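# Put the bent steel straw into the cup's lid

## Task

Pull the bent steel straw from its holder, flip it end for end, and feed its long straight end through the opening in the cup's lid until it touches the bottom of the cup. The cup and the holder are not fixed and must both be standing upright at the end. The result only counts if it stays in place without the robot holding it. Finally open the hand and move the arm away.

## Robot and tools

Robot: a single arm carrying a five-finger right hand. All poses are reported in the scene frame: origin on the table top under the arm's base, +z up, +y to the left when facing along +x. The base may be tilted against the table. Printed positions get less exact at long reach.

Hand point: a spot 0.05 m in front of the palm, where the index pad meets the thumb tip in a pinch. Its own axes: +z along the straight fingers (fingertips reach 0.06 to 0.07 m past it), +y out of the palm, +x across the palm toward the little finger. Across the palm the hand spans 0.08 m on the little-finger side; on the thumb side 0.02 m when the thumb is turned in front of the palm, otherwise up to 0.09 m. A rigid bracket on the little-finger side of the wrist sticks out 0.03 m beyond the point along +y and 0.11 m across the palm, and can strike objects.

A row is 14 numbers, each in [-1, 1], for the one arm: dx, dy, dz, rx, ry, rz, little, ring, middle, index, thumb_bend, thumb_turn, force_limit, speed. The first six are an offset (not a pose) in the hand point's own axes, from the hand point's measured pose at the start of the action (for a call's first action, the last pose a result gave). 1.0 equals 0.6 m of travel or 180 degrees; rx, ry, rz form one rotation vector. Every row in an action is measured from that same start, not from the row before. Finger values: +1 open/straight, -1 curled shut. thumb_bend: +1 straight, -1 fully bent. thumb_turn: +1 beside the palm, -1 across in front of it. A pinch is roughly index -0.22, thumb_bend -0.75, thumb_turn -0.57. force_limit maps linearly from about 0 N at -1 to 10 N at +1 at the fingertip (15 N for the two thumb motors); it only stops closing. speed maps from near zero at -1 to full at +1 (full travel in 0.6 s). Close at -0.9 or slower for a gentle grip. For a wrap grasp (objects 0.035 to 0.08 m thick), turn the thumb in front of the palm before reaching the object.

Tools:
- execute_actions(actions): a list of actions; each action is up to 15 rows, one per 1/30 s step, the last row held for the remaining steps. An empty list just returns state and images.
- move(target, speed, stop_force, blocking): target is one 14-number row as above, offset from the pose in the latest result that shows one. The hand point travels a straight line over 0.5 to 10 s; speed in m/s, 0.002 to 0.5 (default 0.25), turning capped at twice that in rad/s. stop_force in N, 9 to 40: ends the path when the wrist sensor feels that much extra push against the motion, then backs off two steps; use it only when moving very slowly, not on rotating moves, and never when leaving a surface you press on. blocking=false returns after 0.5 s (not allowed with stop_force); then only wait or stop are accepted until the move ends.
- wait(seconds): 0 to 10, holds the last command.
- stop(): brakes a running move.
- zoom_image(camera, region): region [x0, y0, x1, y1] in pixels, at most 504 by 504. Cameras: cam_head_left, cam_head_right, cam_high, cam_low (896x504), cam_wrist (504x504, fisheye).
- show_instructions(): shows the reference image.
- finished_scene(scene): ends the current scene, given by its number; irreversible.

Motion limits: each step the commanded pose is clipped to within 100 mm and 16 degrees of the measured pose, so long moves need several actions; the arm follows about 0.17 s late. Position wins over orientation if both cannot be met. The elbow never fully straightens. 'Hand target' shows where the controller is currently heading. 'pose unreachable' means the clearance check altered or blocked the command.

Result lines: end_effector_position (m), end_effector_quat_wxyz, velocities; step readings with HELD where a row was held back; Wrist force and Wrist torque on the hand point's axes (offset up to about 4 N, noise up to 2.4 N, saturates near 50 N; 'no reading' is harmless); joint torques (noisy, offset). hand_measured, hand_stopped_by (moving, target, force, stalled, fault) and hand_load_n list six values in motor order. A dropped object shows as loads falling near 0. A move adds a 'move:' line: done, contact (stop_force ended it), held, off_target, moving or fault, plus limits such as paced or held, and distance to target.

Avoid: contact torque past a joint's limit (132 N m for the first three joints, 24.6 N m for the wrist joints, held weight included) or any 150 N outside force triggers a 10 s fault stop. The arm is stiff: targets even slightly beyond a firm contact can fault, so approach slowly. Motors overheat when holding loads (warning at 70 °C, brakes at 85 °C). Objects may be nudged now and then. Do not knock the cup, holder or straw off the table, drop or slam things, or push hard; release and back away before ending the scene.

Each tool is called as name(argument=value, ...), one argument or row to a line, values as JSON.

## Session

execute_actions(
  actions=[],
)

Scene clock: 0.00 s.
end_effector_position=(+0.8287, -0.2037, +0.3328) hand_measured=(+1.000, +1.000, +1.000, +1.000, +1.000, +1.000) hand_load_n=(+0.0, +0.0, +0.0, +0.0, +0.0, +0.0) hand_stopped_by=(target, target, target, target, target, target) hand_force_limit=0.00 hand_speed=-0.80 end_effector_quat_wxyz=(-0.119, +0.889, +0.417, +0.147) end_effector_velocity=(-0.000, -0.000, -0.000) end_effector_angular_velocity=(+0.000, +0.000, -0.000)
Joint positions: [-0.543 -1.361  0.59   1.67   0.854  0.036]
Joint velocities: [-0.  0.  0. -0. -0. -0.]
Joint torques (N m, as the arm reports them, + toward a larger angle): no reading
Wrist force (N, on the end effector, along its own x y z axes, offset not removed): no reading
Wrist torque (N m, same axes, about the end effector's origin, offset not removed): no reading
Hand target: +0.829, -0.204, +0.333; -0.119, +0.889, +0.417, +0.147

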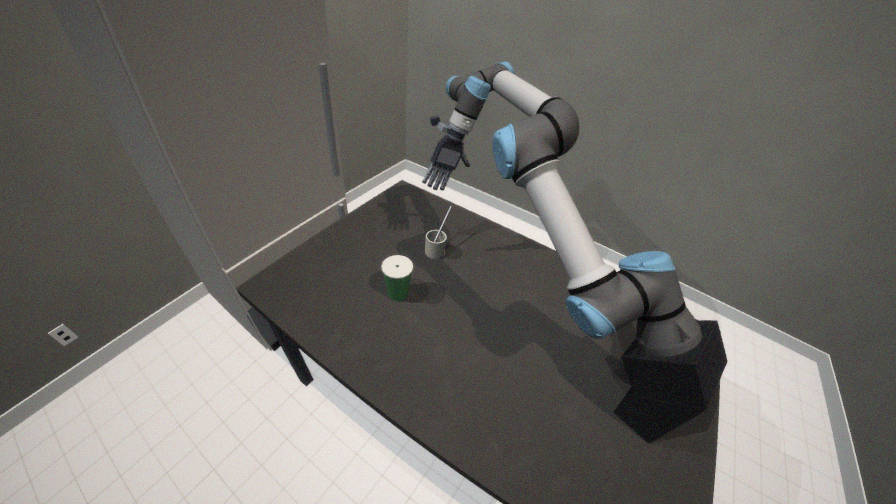

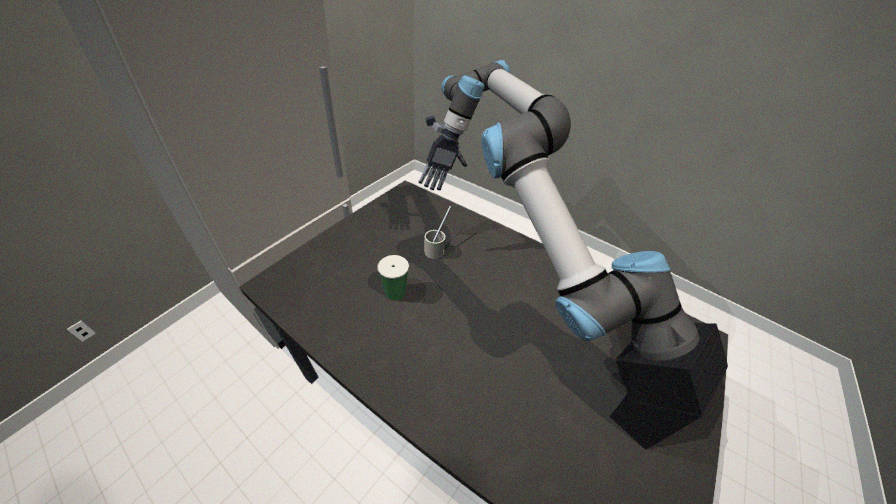

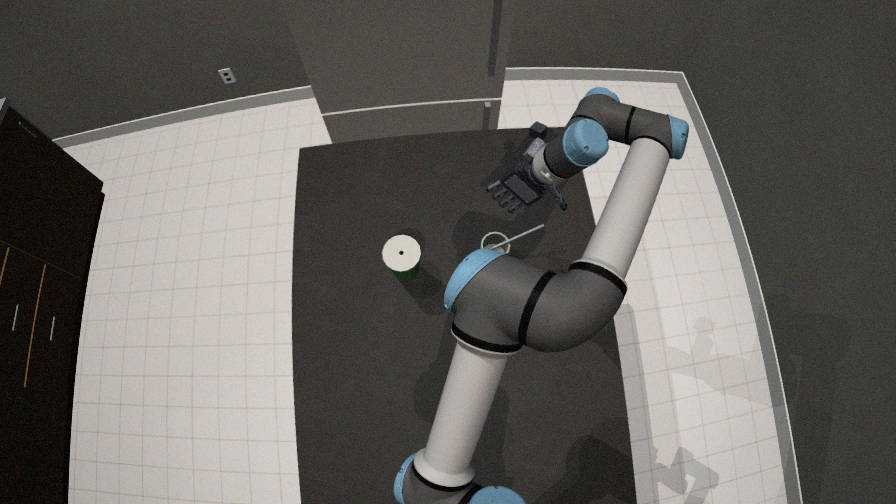

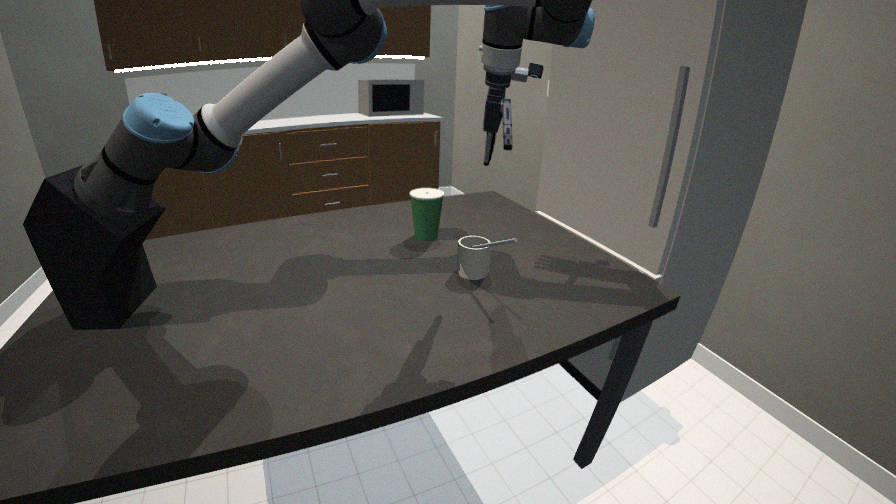

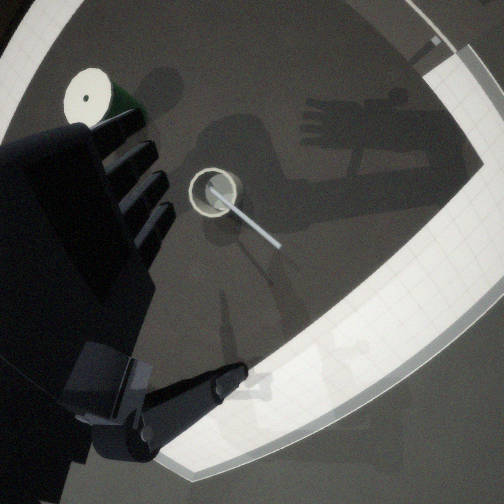

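move(
  target=[-0.252,-0.286,0.167,-0.110,0.466,0.351,1,1,1,1,-0.75,-0.57,0,0.5],
  speed=0.35,
)

move(
  target=[-0.105,0.105,0.17,0,0,0,1,1,1,1,-0.75,-0.57,0,0.5],
  speed=0.2,
)

zoom_image(
  camera="cam_low",
  region=[400, 180, 540, 290],
)

zoom_image(
  camera="cam_head_right",
  region=[400, 190, 500, 270],
)

Scene clock: 17.73 s.
end_effector_position=(+0.6196, -0.1698, +0.2006) hand_measured=(+1.000, +1.000, +1.000, +1.000, -0.750, -0.570) hand_load_n=(+0.0, +0.0, +0.0, +0.0, +0.0, +0.0) hand_stopped_by=(target, target, target, target, target, target) hand_force_limit=0.00 hand_speed=0.50 end_effector_quat_wxyz=(-0.272, +0.653, -0.270, +0.653) end_effector_velocity=(-0.001, +0.000, -0.000) end_effector_angular_velocity=(+0.003, -0.008, -0.008)
Joint positions: [-0.72  -1.272  2.277  1.04  -0.905 -0.184]
Joint velocities: [ 0.006  0.008  0.001 -0.007 -0.014 -0.002]
Joint torques (N m, as the arm reports them, + toward a larger angle): [  3.9  -19.69  10.84  -2.3   -3.49  -1.41]
Wrist force (N, on the end effector, along its own x y z axes, offset not removed): [2.5 -2.8 -2.7]
Wrist torque (N m, same axes, about the end effector's origin, offset not removed): [0.02 -0.61 -0.01]
Hand target: +0.620, -0.170, +0.201; -0.271, +0.653, -0.270, +0.654
Off the commanded pose: 0.000 m, 0 deg.
move: done

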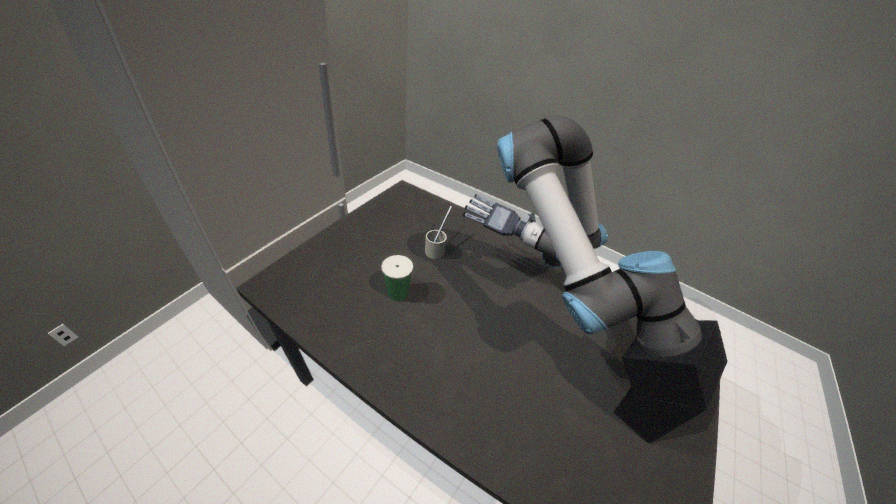

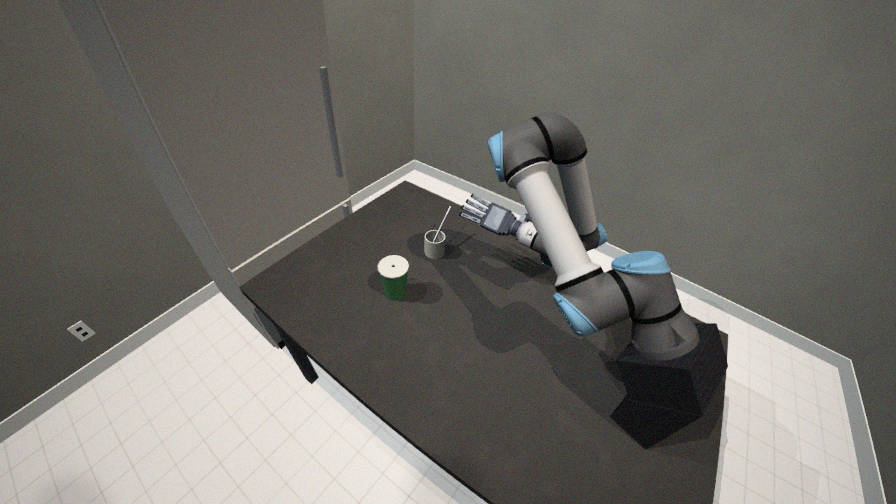

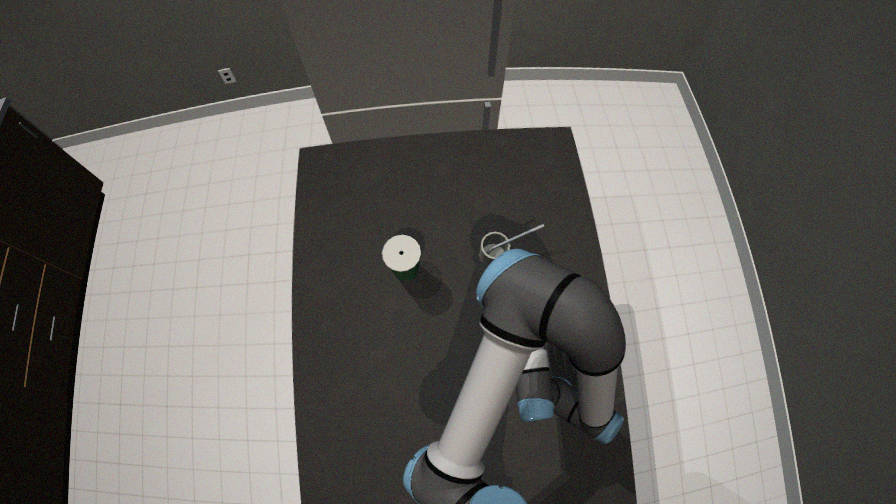

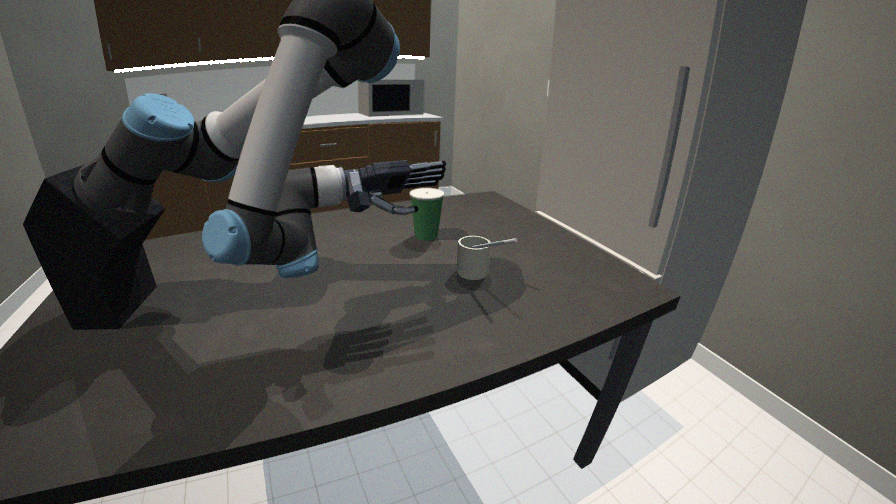

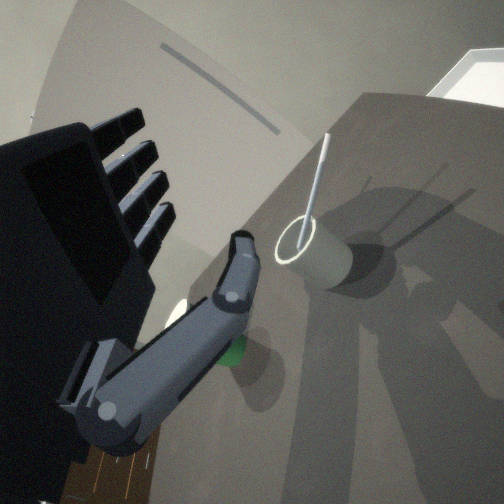

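Scene clock: 19.03 s.
end_effector_position=(+0.7215, -0.1694, +0.1117) hand_measured=(+1.000, +1.000, +1.000, +1.000, -0.750, -0.570) hand_load_n=(+0.0, +0.0, +0.0, +0.0, +0.0, +0.0) hand_stopped_by=(target, target, target, target, target, target) hand_force_limit=0.00 hand_speed=0.50 end_effector_quat_wxyz=(-0.272, +0.653, -0.270, +0.653) end_effector_velocity=(+0.001, -0.001, -0.002) end_effector_angular_velocity=(+0.001, +0.001, -0.002)
Joint positions: [-0.438 -1.05   1.911  1.346 -1.055 -0.473]
Joint velocities: [ 0.003  0.004 -0.006  0.005 -0.003 -0.003]
Joint torques (N m, as the arm reports them, + toward a larger angle): [  6.56 -28.56  -7.59   0.91  -3.27  -1.29]
Wrist force (N, on the end effector, along its own x y z axes, offset not removed): [0.5 0.9 0.5]
Wrist torque (N m, same axes, about the end effector's origin, offset not removed): [0.05 -0.10 -0.03]
Hand target: +0.722, -0.169, +0.112; -0.272, +0.653, -0.270, +0.653
Off the commanded pose: 0.000 m, 0 deg.
move: done

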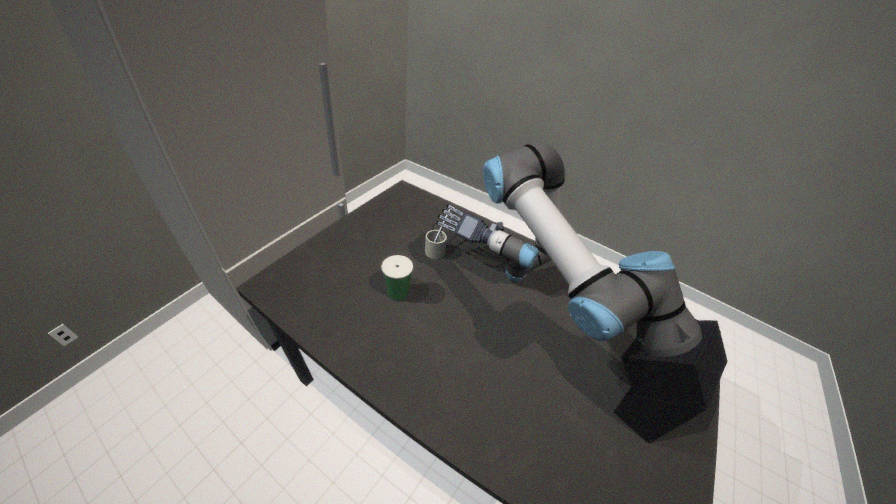

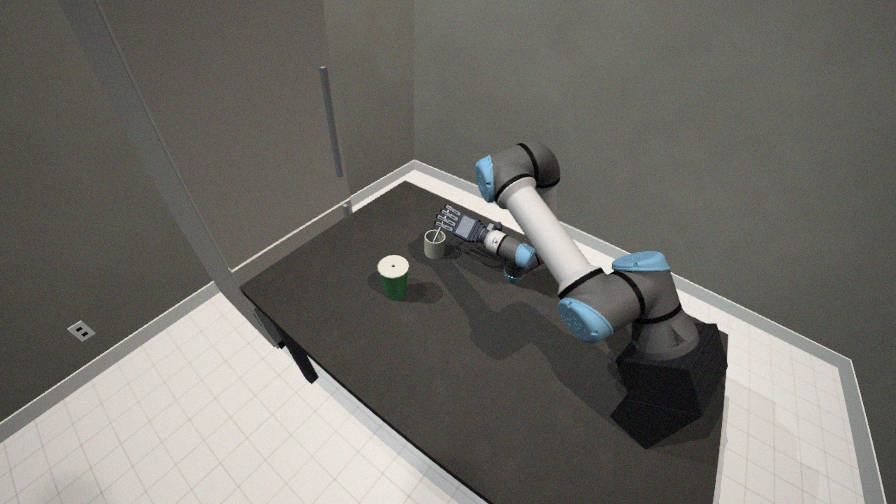

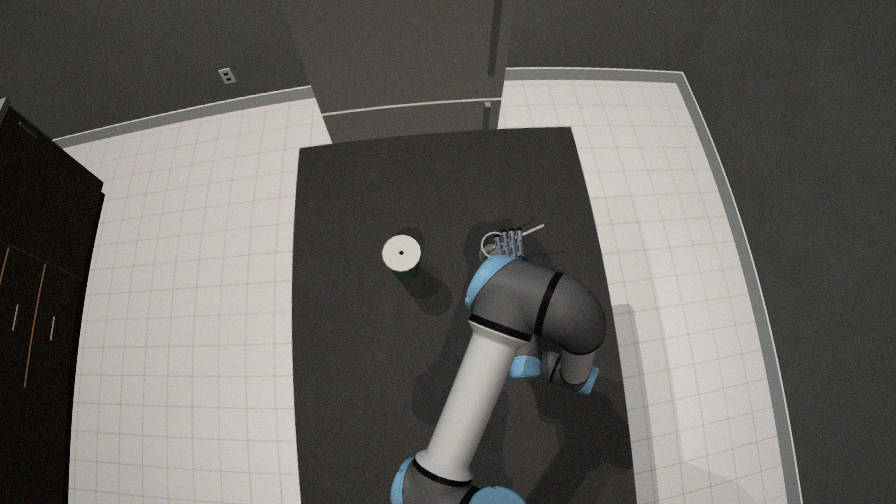

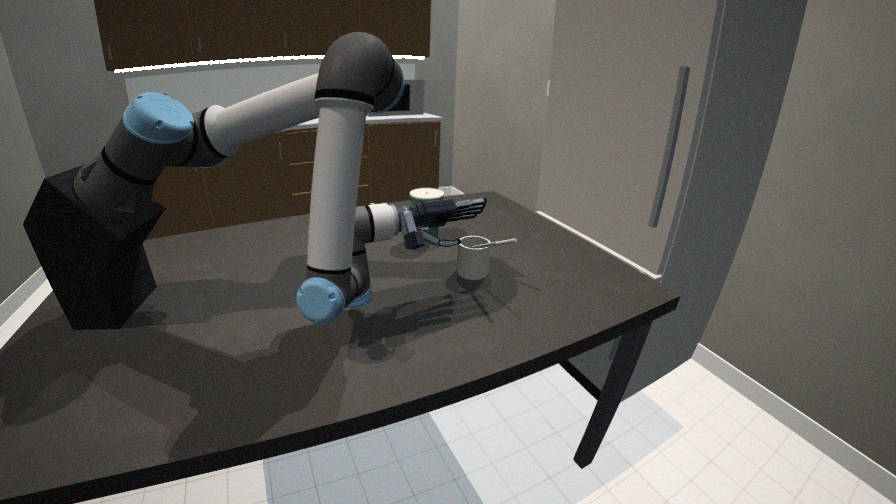

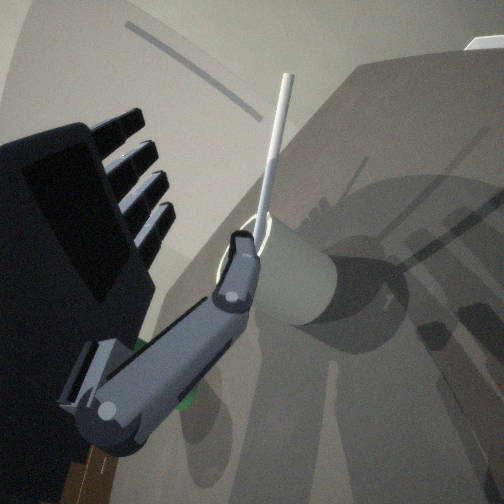

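Region (400, 180, 540, 290) of cam_low's 896x504 image, scaled by 3.600, with more detail than that image has; it fills the top 396 rows of this view, and the rest is white.

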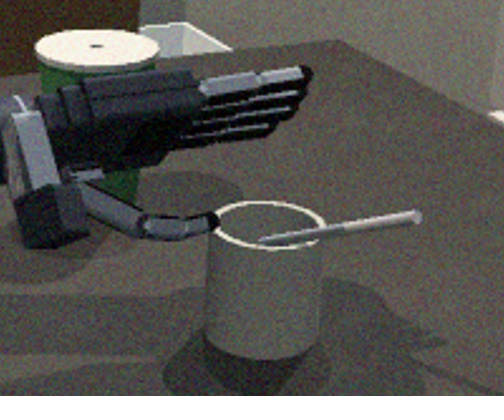

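Region (400, 190, 500, 270) of cam_head_right's 896x504 image, scaled by 5.040, with more detail than that image has; it fills the top 403 rows of this view, and the rest is white.

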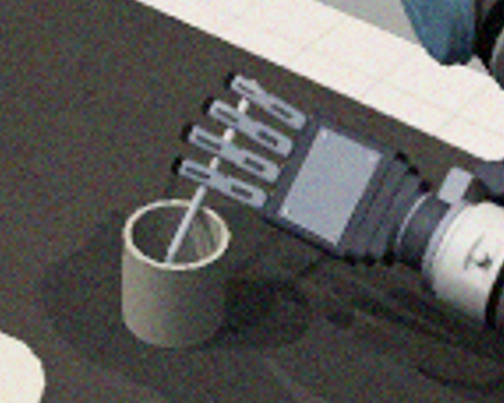

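move(
  target=[0.016,0.028,0.07,0,0,0,1,1,1,1,-0.75,-0.57,0,0.5],
  speed=0.06,
)

zoom_image(
  camera="cam_low",
  region=[420, 180, 540, 280],
)

Scene clock: 25.57 s.
end_effector_position=(+0.7634, -0.1879, +0.1067) hand_measured=(+1.000, +1.000, +1.000, +1.000, -0.750, -0.570) hand_load_n=(+0.0, +0.0, +0.0, +0.0, +0.0, +0.0) hand_stopped_by=(target, target, target, target, target, target) hand_force_limit=0.00 hand_speed=0.50 end_effector_quat_wxyz=(-0.272, +0.653, -0.270, +0.653) end_effector_velocity=(+0.002, -0.001, +0.000) end_effector_angular_velocity=(-0.000, -0.000, -0.000)
Joint positions: [-0.422 -1.039  1.785  1.468 -1.065 -0.488]
Joint velocities: [ 0.001  0.    -0.006  0.006 -0.001 -0.001]
Joint torques (N m, as the arm reports them, + toward a larger angle): [  8.19 -29.96 -11.81   0.41  -3.12  -1.25]
Wrist force (N, on the end effector, along its own x y z axes, offset not removed): [2.7 -3.9 0.7]
Wrist torque (N m, same axes, about the end effector's origin, offset not removed): [-0.45 -0.59 0.18]
Hand target: +0.764, -0.188, +0.107; -0.272, +0.653, -0.270, +0.653
Off the commanded pose: 0.000 m, 0 deg.
move: done

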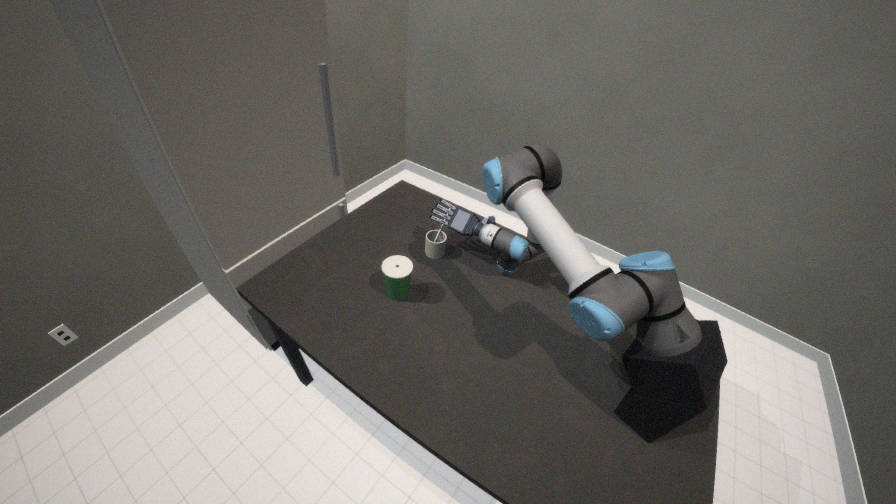

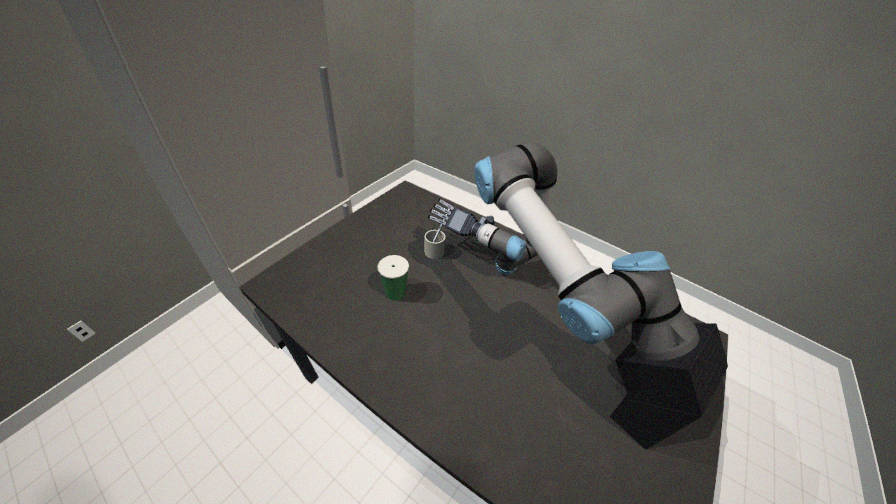

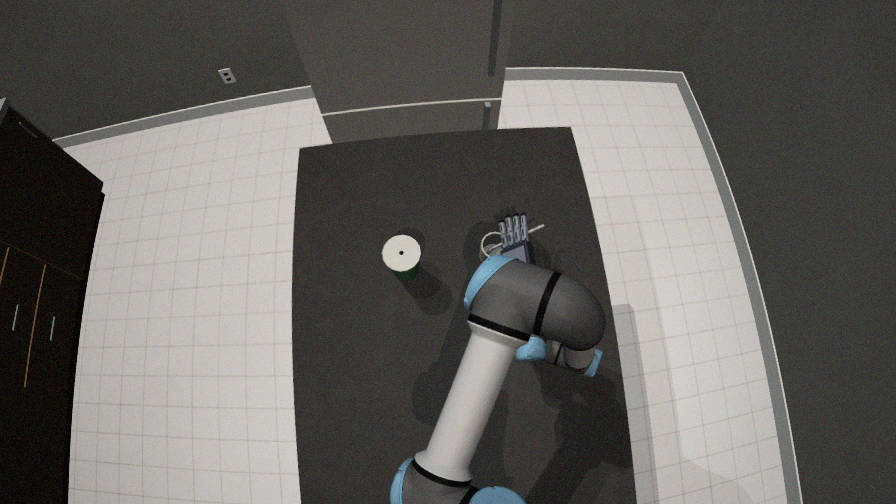

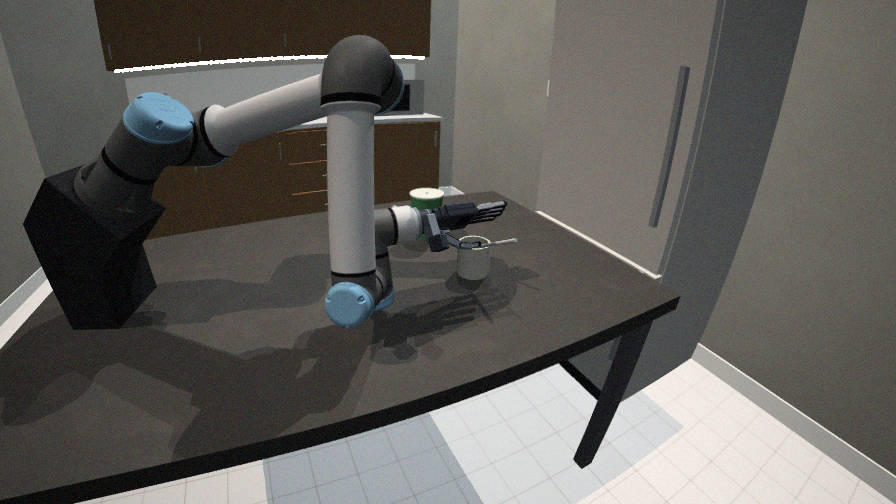

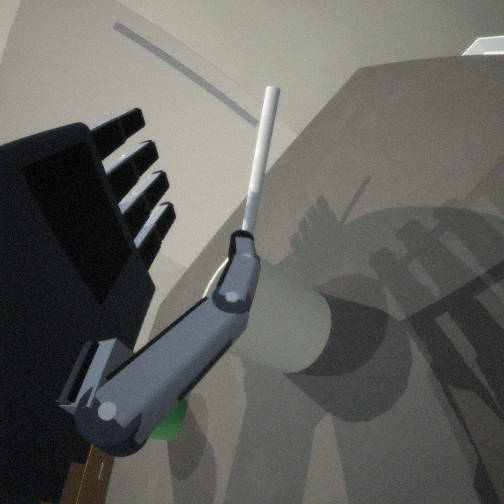

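Region (420, 180, 540, 280) of cam_low's 896x504 image, scaled by 4.200, with more detail than that image has.

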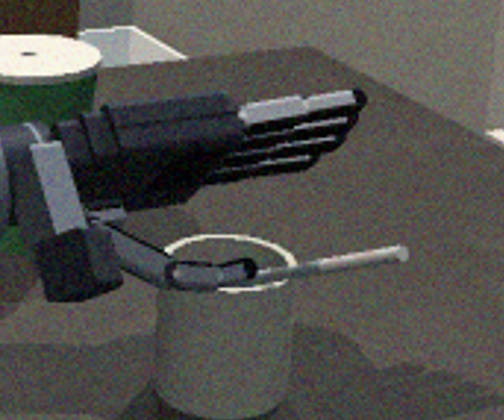

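move(
  target=[-0.006,0.003,0.042,0,0,0,1,1,1,0.7,-0.75,-0.57,0,0.5],
  speed=0.04,
)

zoom_image(
  camera="cam_low",
  region=[440, 190, 540, 270],
)

Scene clock: 29.67 s.
end_effector_position=(+0.7884, -0.1866, +0.1029) hand_measured=(+1.000, +1.000, +1.000, +0.700, -0.750, -0.570) hand_load_n=(+0.0, +0.0, +0.0, +0.0, +0.0, +0.0) hand_stopped_by=(target, target, target, target, target, target) hand_force_limit=0.00 hand_speed=0.50 end_effector_quat_wxyz=(-0.272, +0.653, -0.270, +0.653) end_effector_velocity=(+0.002, +0.000, +0.000) end_effector_angular_velocity=(-0.001, -0.001, +0.001)
Joint positions: [-0.39  -1.027  1.717  1.537 -1.084 -0.517]
Joint velocities: [ 0.002  0.001 -0.007  0.005 -0.001 -0.003]
Joint torques (N m, as the arm reports them, + toward a larger angle): [  8.95 -31.64 -12.75   0.32  -3.06  -1.4 ]
Wrist force (N, on the end effector, along its own x y z axes, offset not removed): [-1.0 0.7 -1.7]
Wrist torque (N m, same axes, about the end effector's origin, offset not removed): [0.28 0.24 -0.01]
Hand target: +0.789, -0.187, +0.103; -0.272, +0.653, -0.270, +0.653
Off the commanded pose: 0.000 m, 0 deg.
move: done

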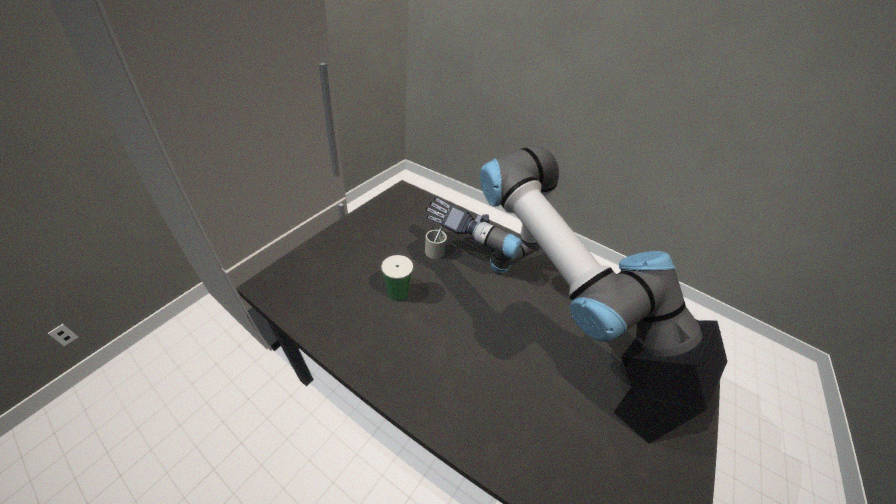

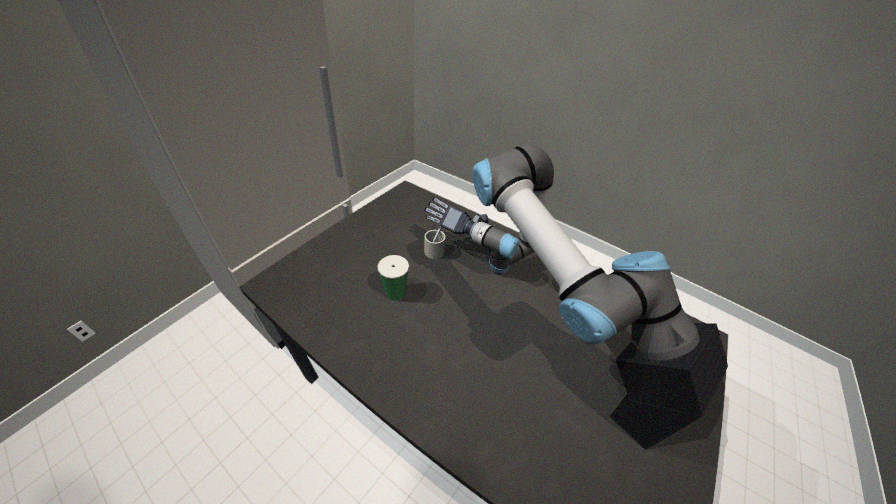

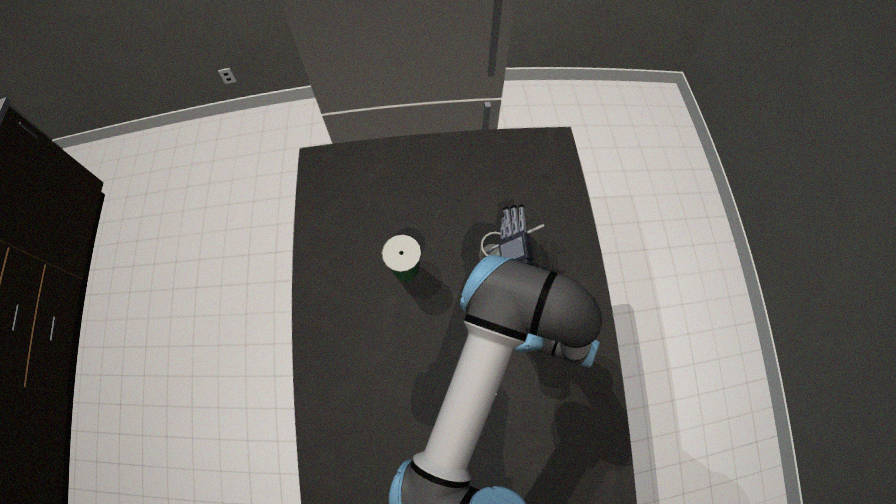

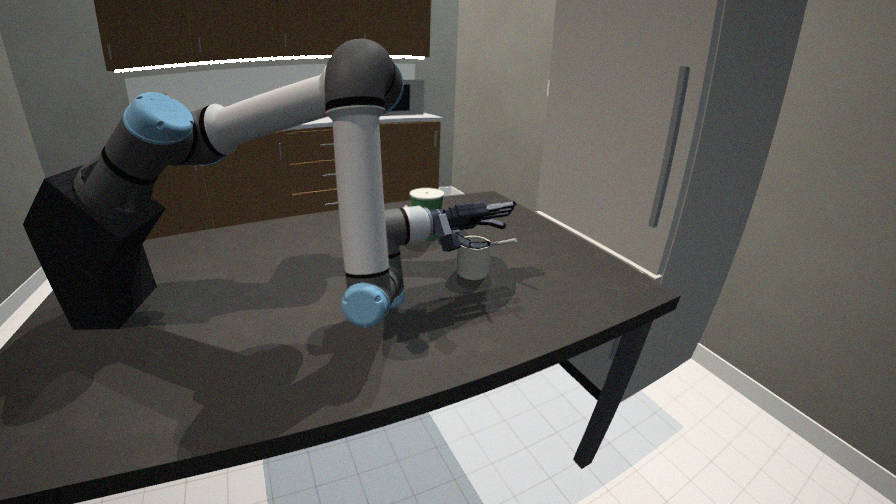

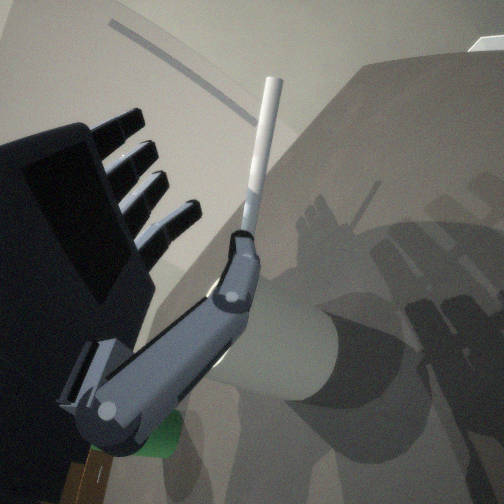

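Region (440, 190, 540, 270) of cam_low's 896x504 image, scaled by 5.040, with more detail than that image has; it fills the top 403 rows of this view, and the rest is white.

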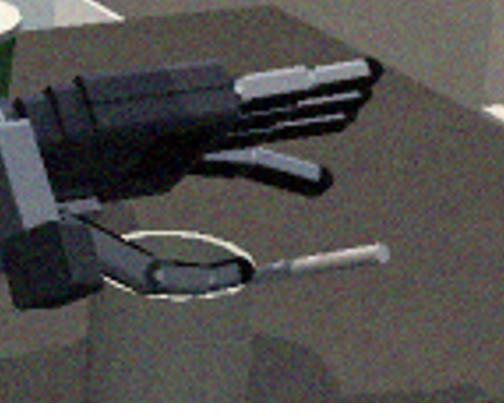

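move(
  target=[0,0.004,0.013,0,0,0,1,1,1,-0.45,-0.75,-0.57,0.4,-0.6],
  speed=0.025,
)

zoom_image(
  camera="cam_low",
  region=[440, 190, 540, 270],
)

Scene clock: 33.63 s.
end_effector_position=(+0.7962, -0.1883, +0.1012) hand_measured=(+1.000, +1.000, +1.000, -0.096, -0.750, -0.570) hand_load_n=(+0.0, +0.0, +0.0, +4.5, -1.5, +0.0) hand_stopped_by=(target, target, target, force, target, target) hand_force_limit=0.40 hand_speed=-0.60 end_effector_quat_wxyz=(-0.272, +0.653, -0.270, +0.653) end_effector_velocity=(-0.000, +0.000, -0.001) end_effector_angular_velocity=(+0.001, +0.002, -0.000)
Joint positions: [-0.384 -1.021  1.693  1.558 -1.088 -0.522]
Joint velocities: [ 0.     0.002 -0.     0.001  0.     0.   ]
Joint torques (N m, as the arm reports them, + toward a larger angle): [  8.39 -32.09 -12.25   0.62  -2.85  -1.27]
Wrist force (N, on the end effector, along its own x y z axes, offset not removed): [-0.9 0.0 0.1]
Wrist torque (N m, same axes, about the end effector's origin, offset not removed): [0.38 0.22 -0.10]
Hand target: +0.796, -0.188, +0.101; -0.272, +0.653, -0.270, +0.653
Off the commanded pose: 0.000 m, 0 deg.
move: done

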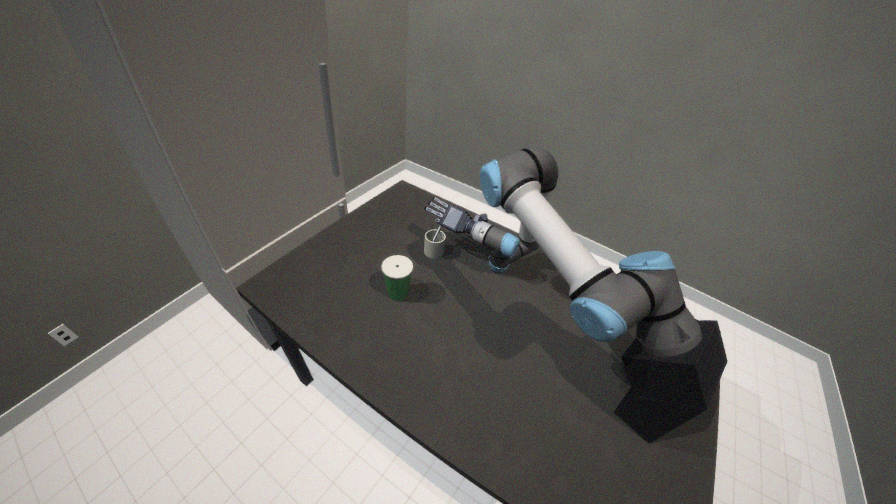

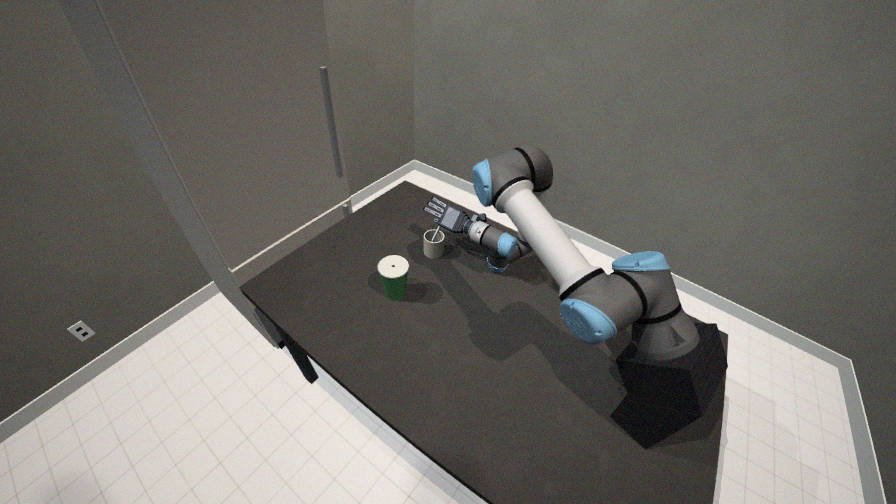

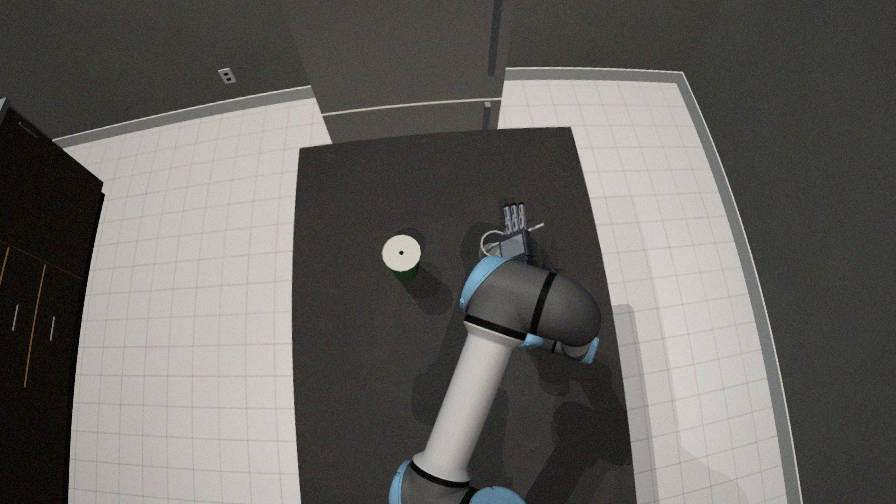

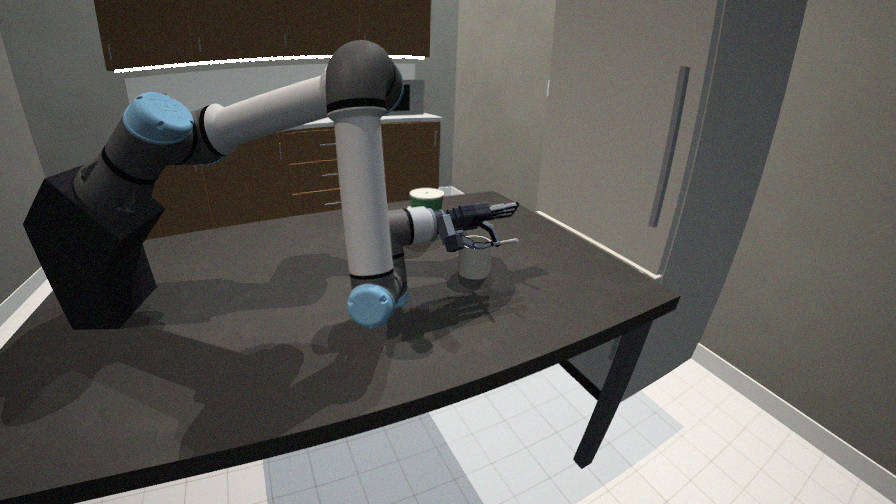

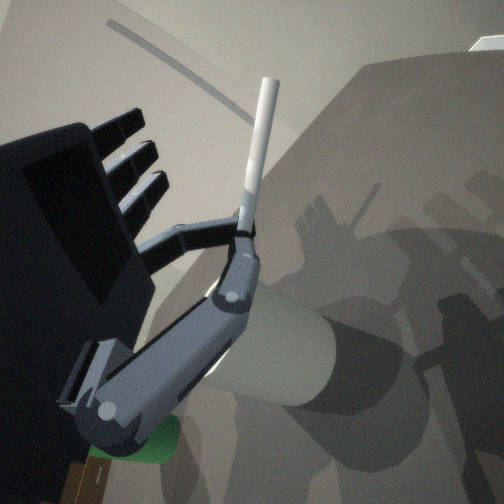

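Region (440, 190, 540, 270) of cam_low's 896x504 image, scaled by 5.040, with more detail than that image has; it fills the top 403 rows of this view, and the rest is white.

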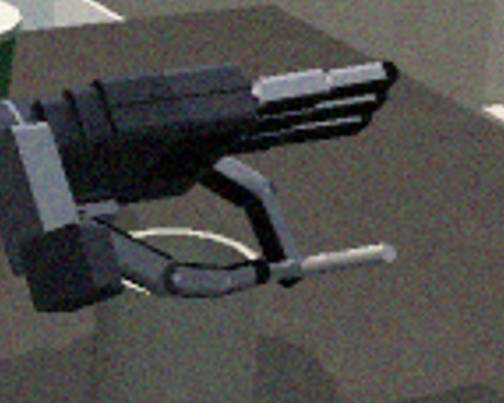

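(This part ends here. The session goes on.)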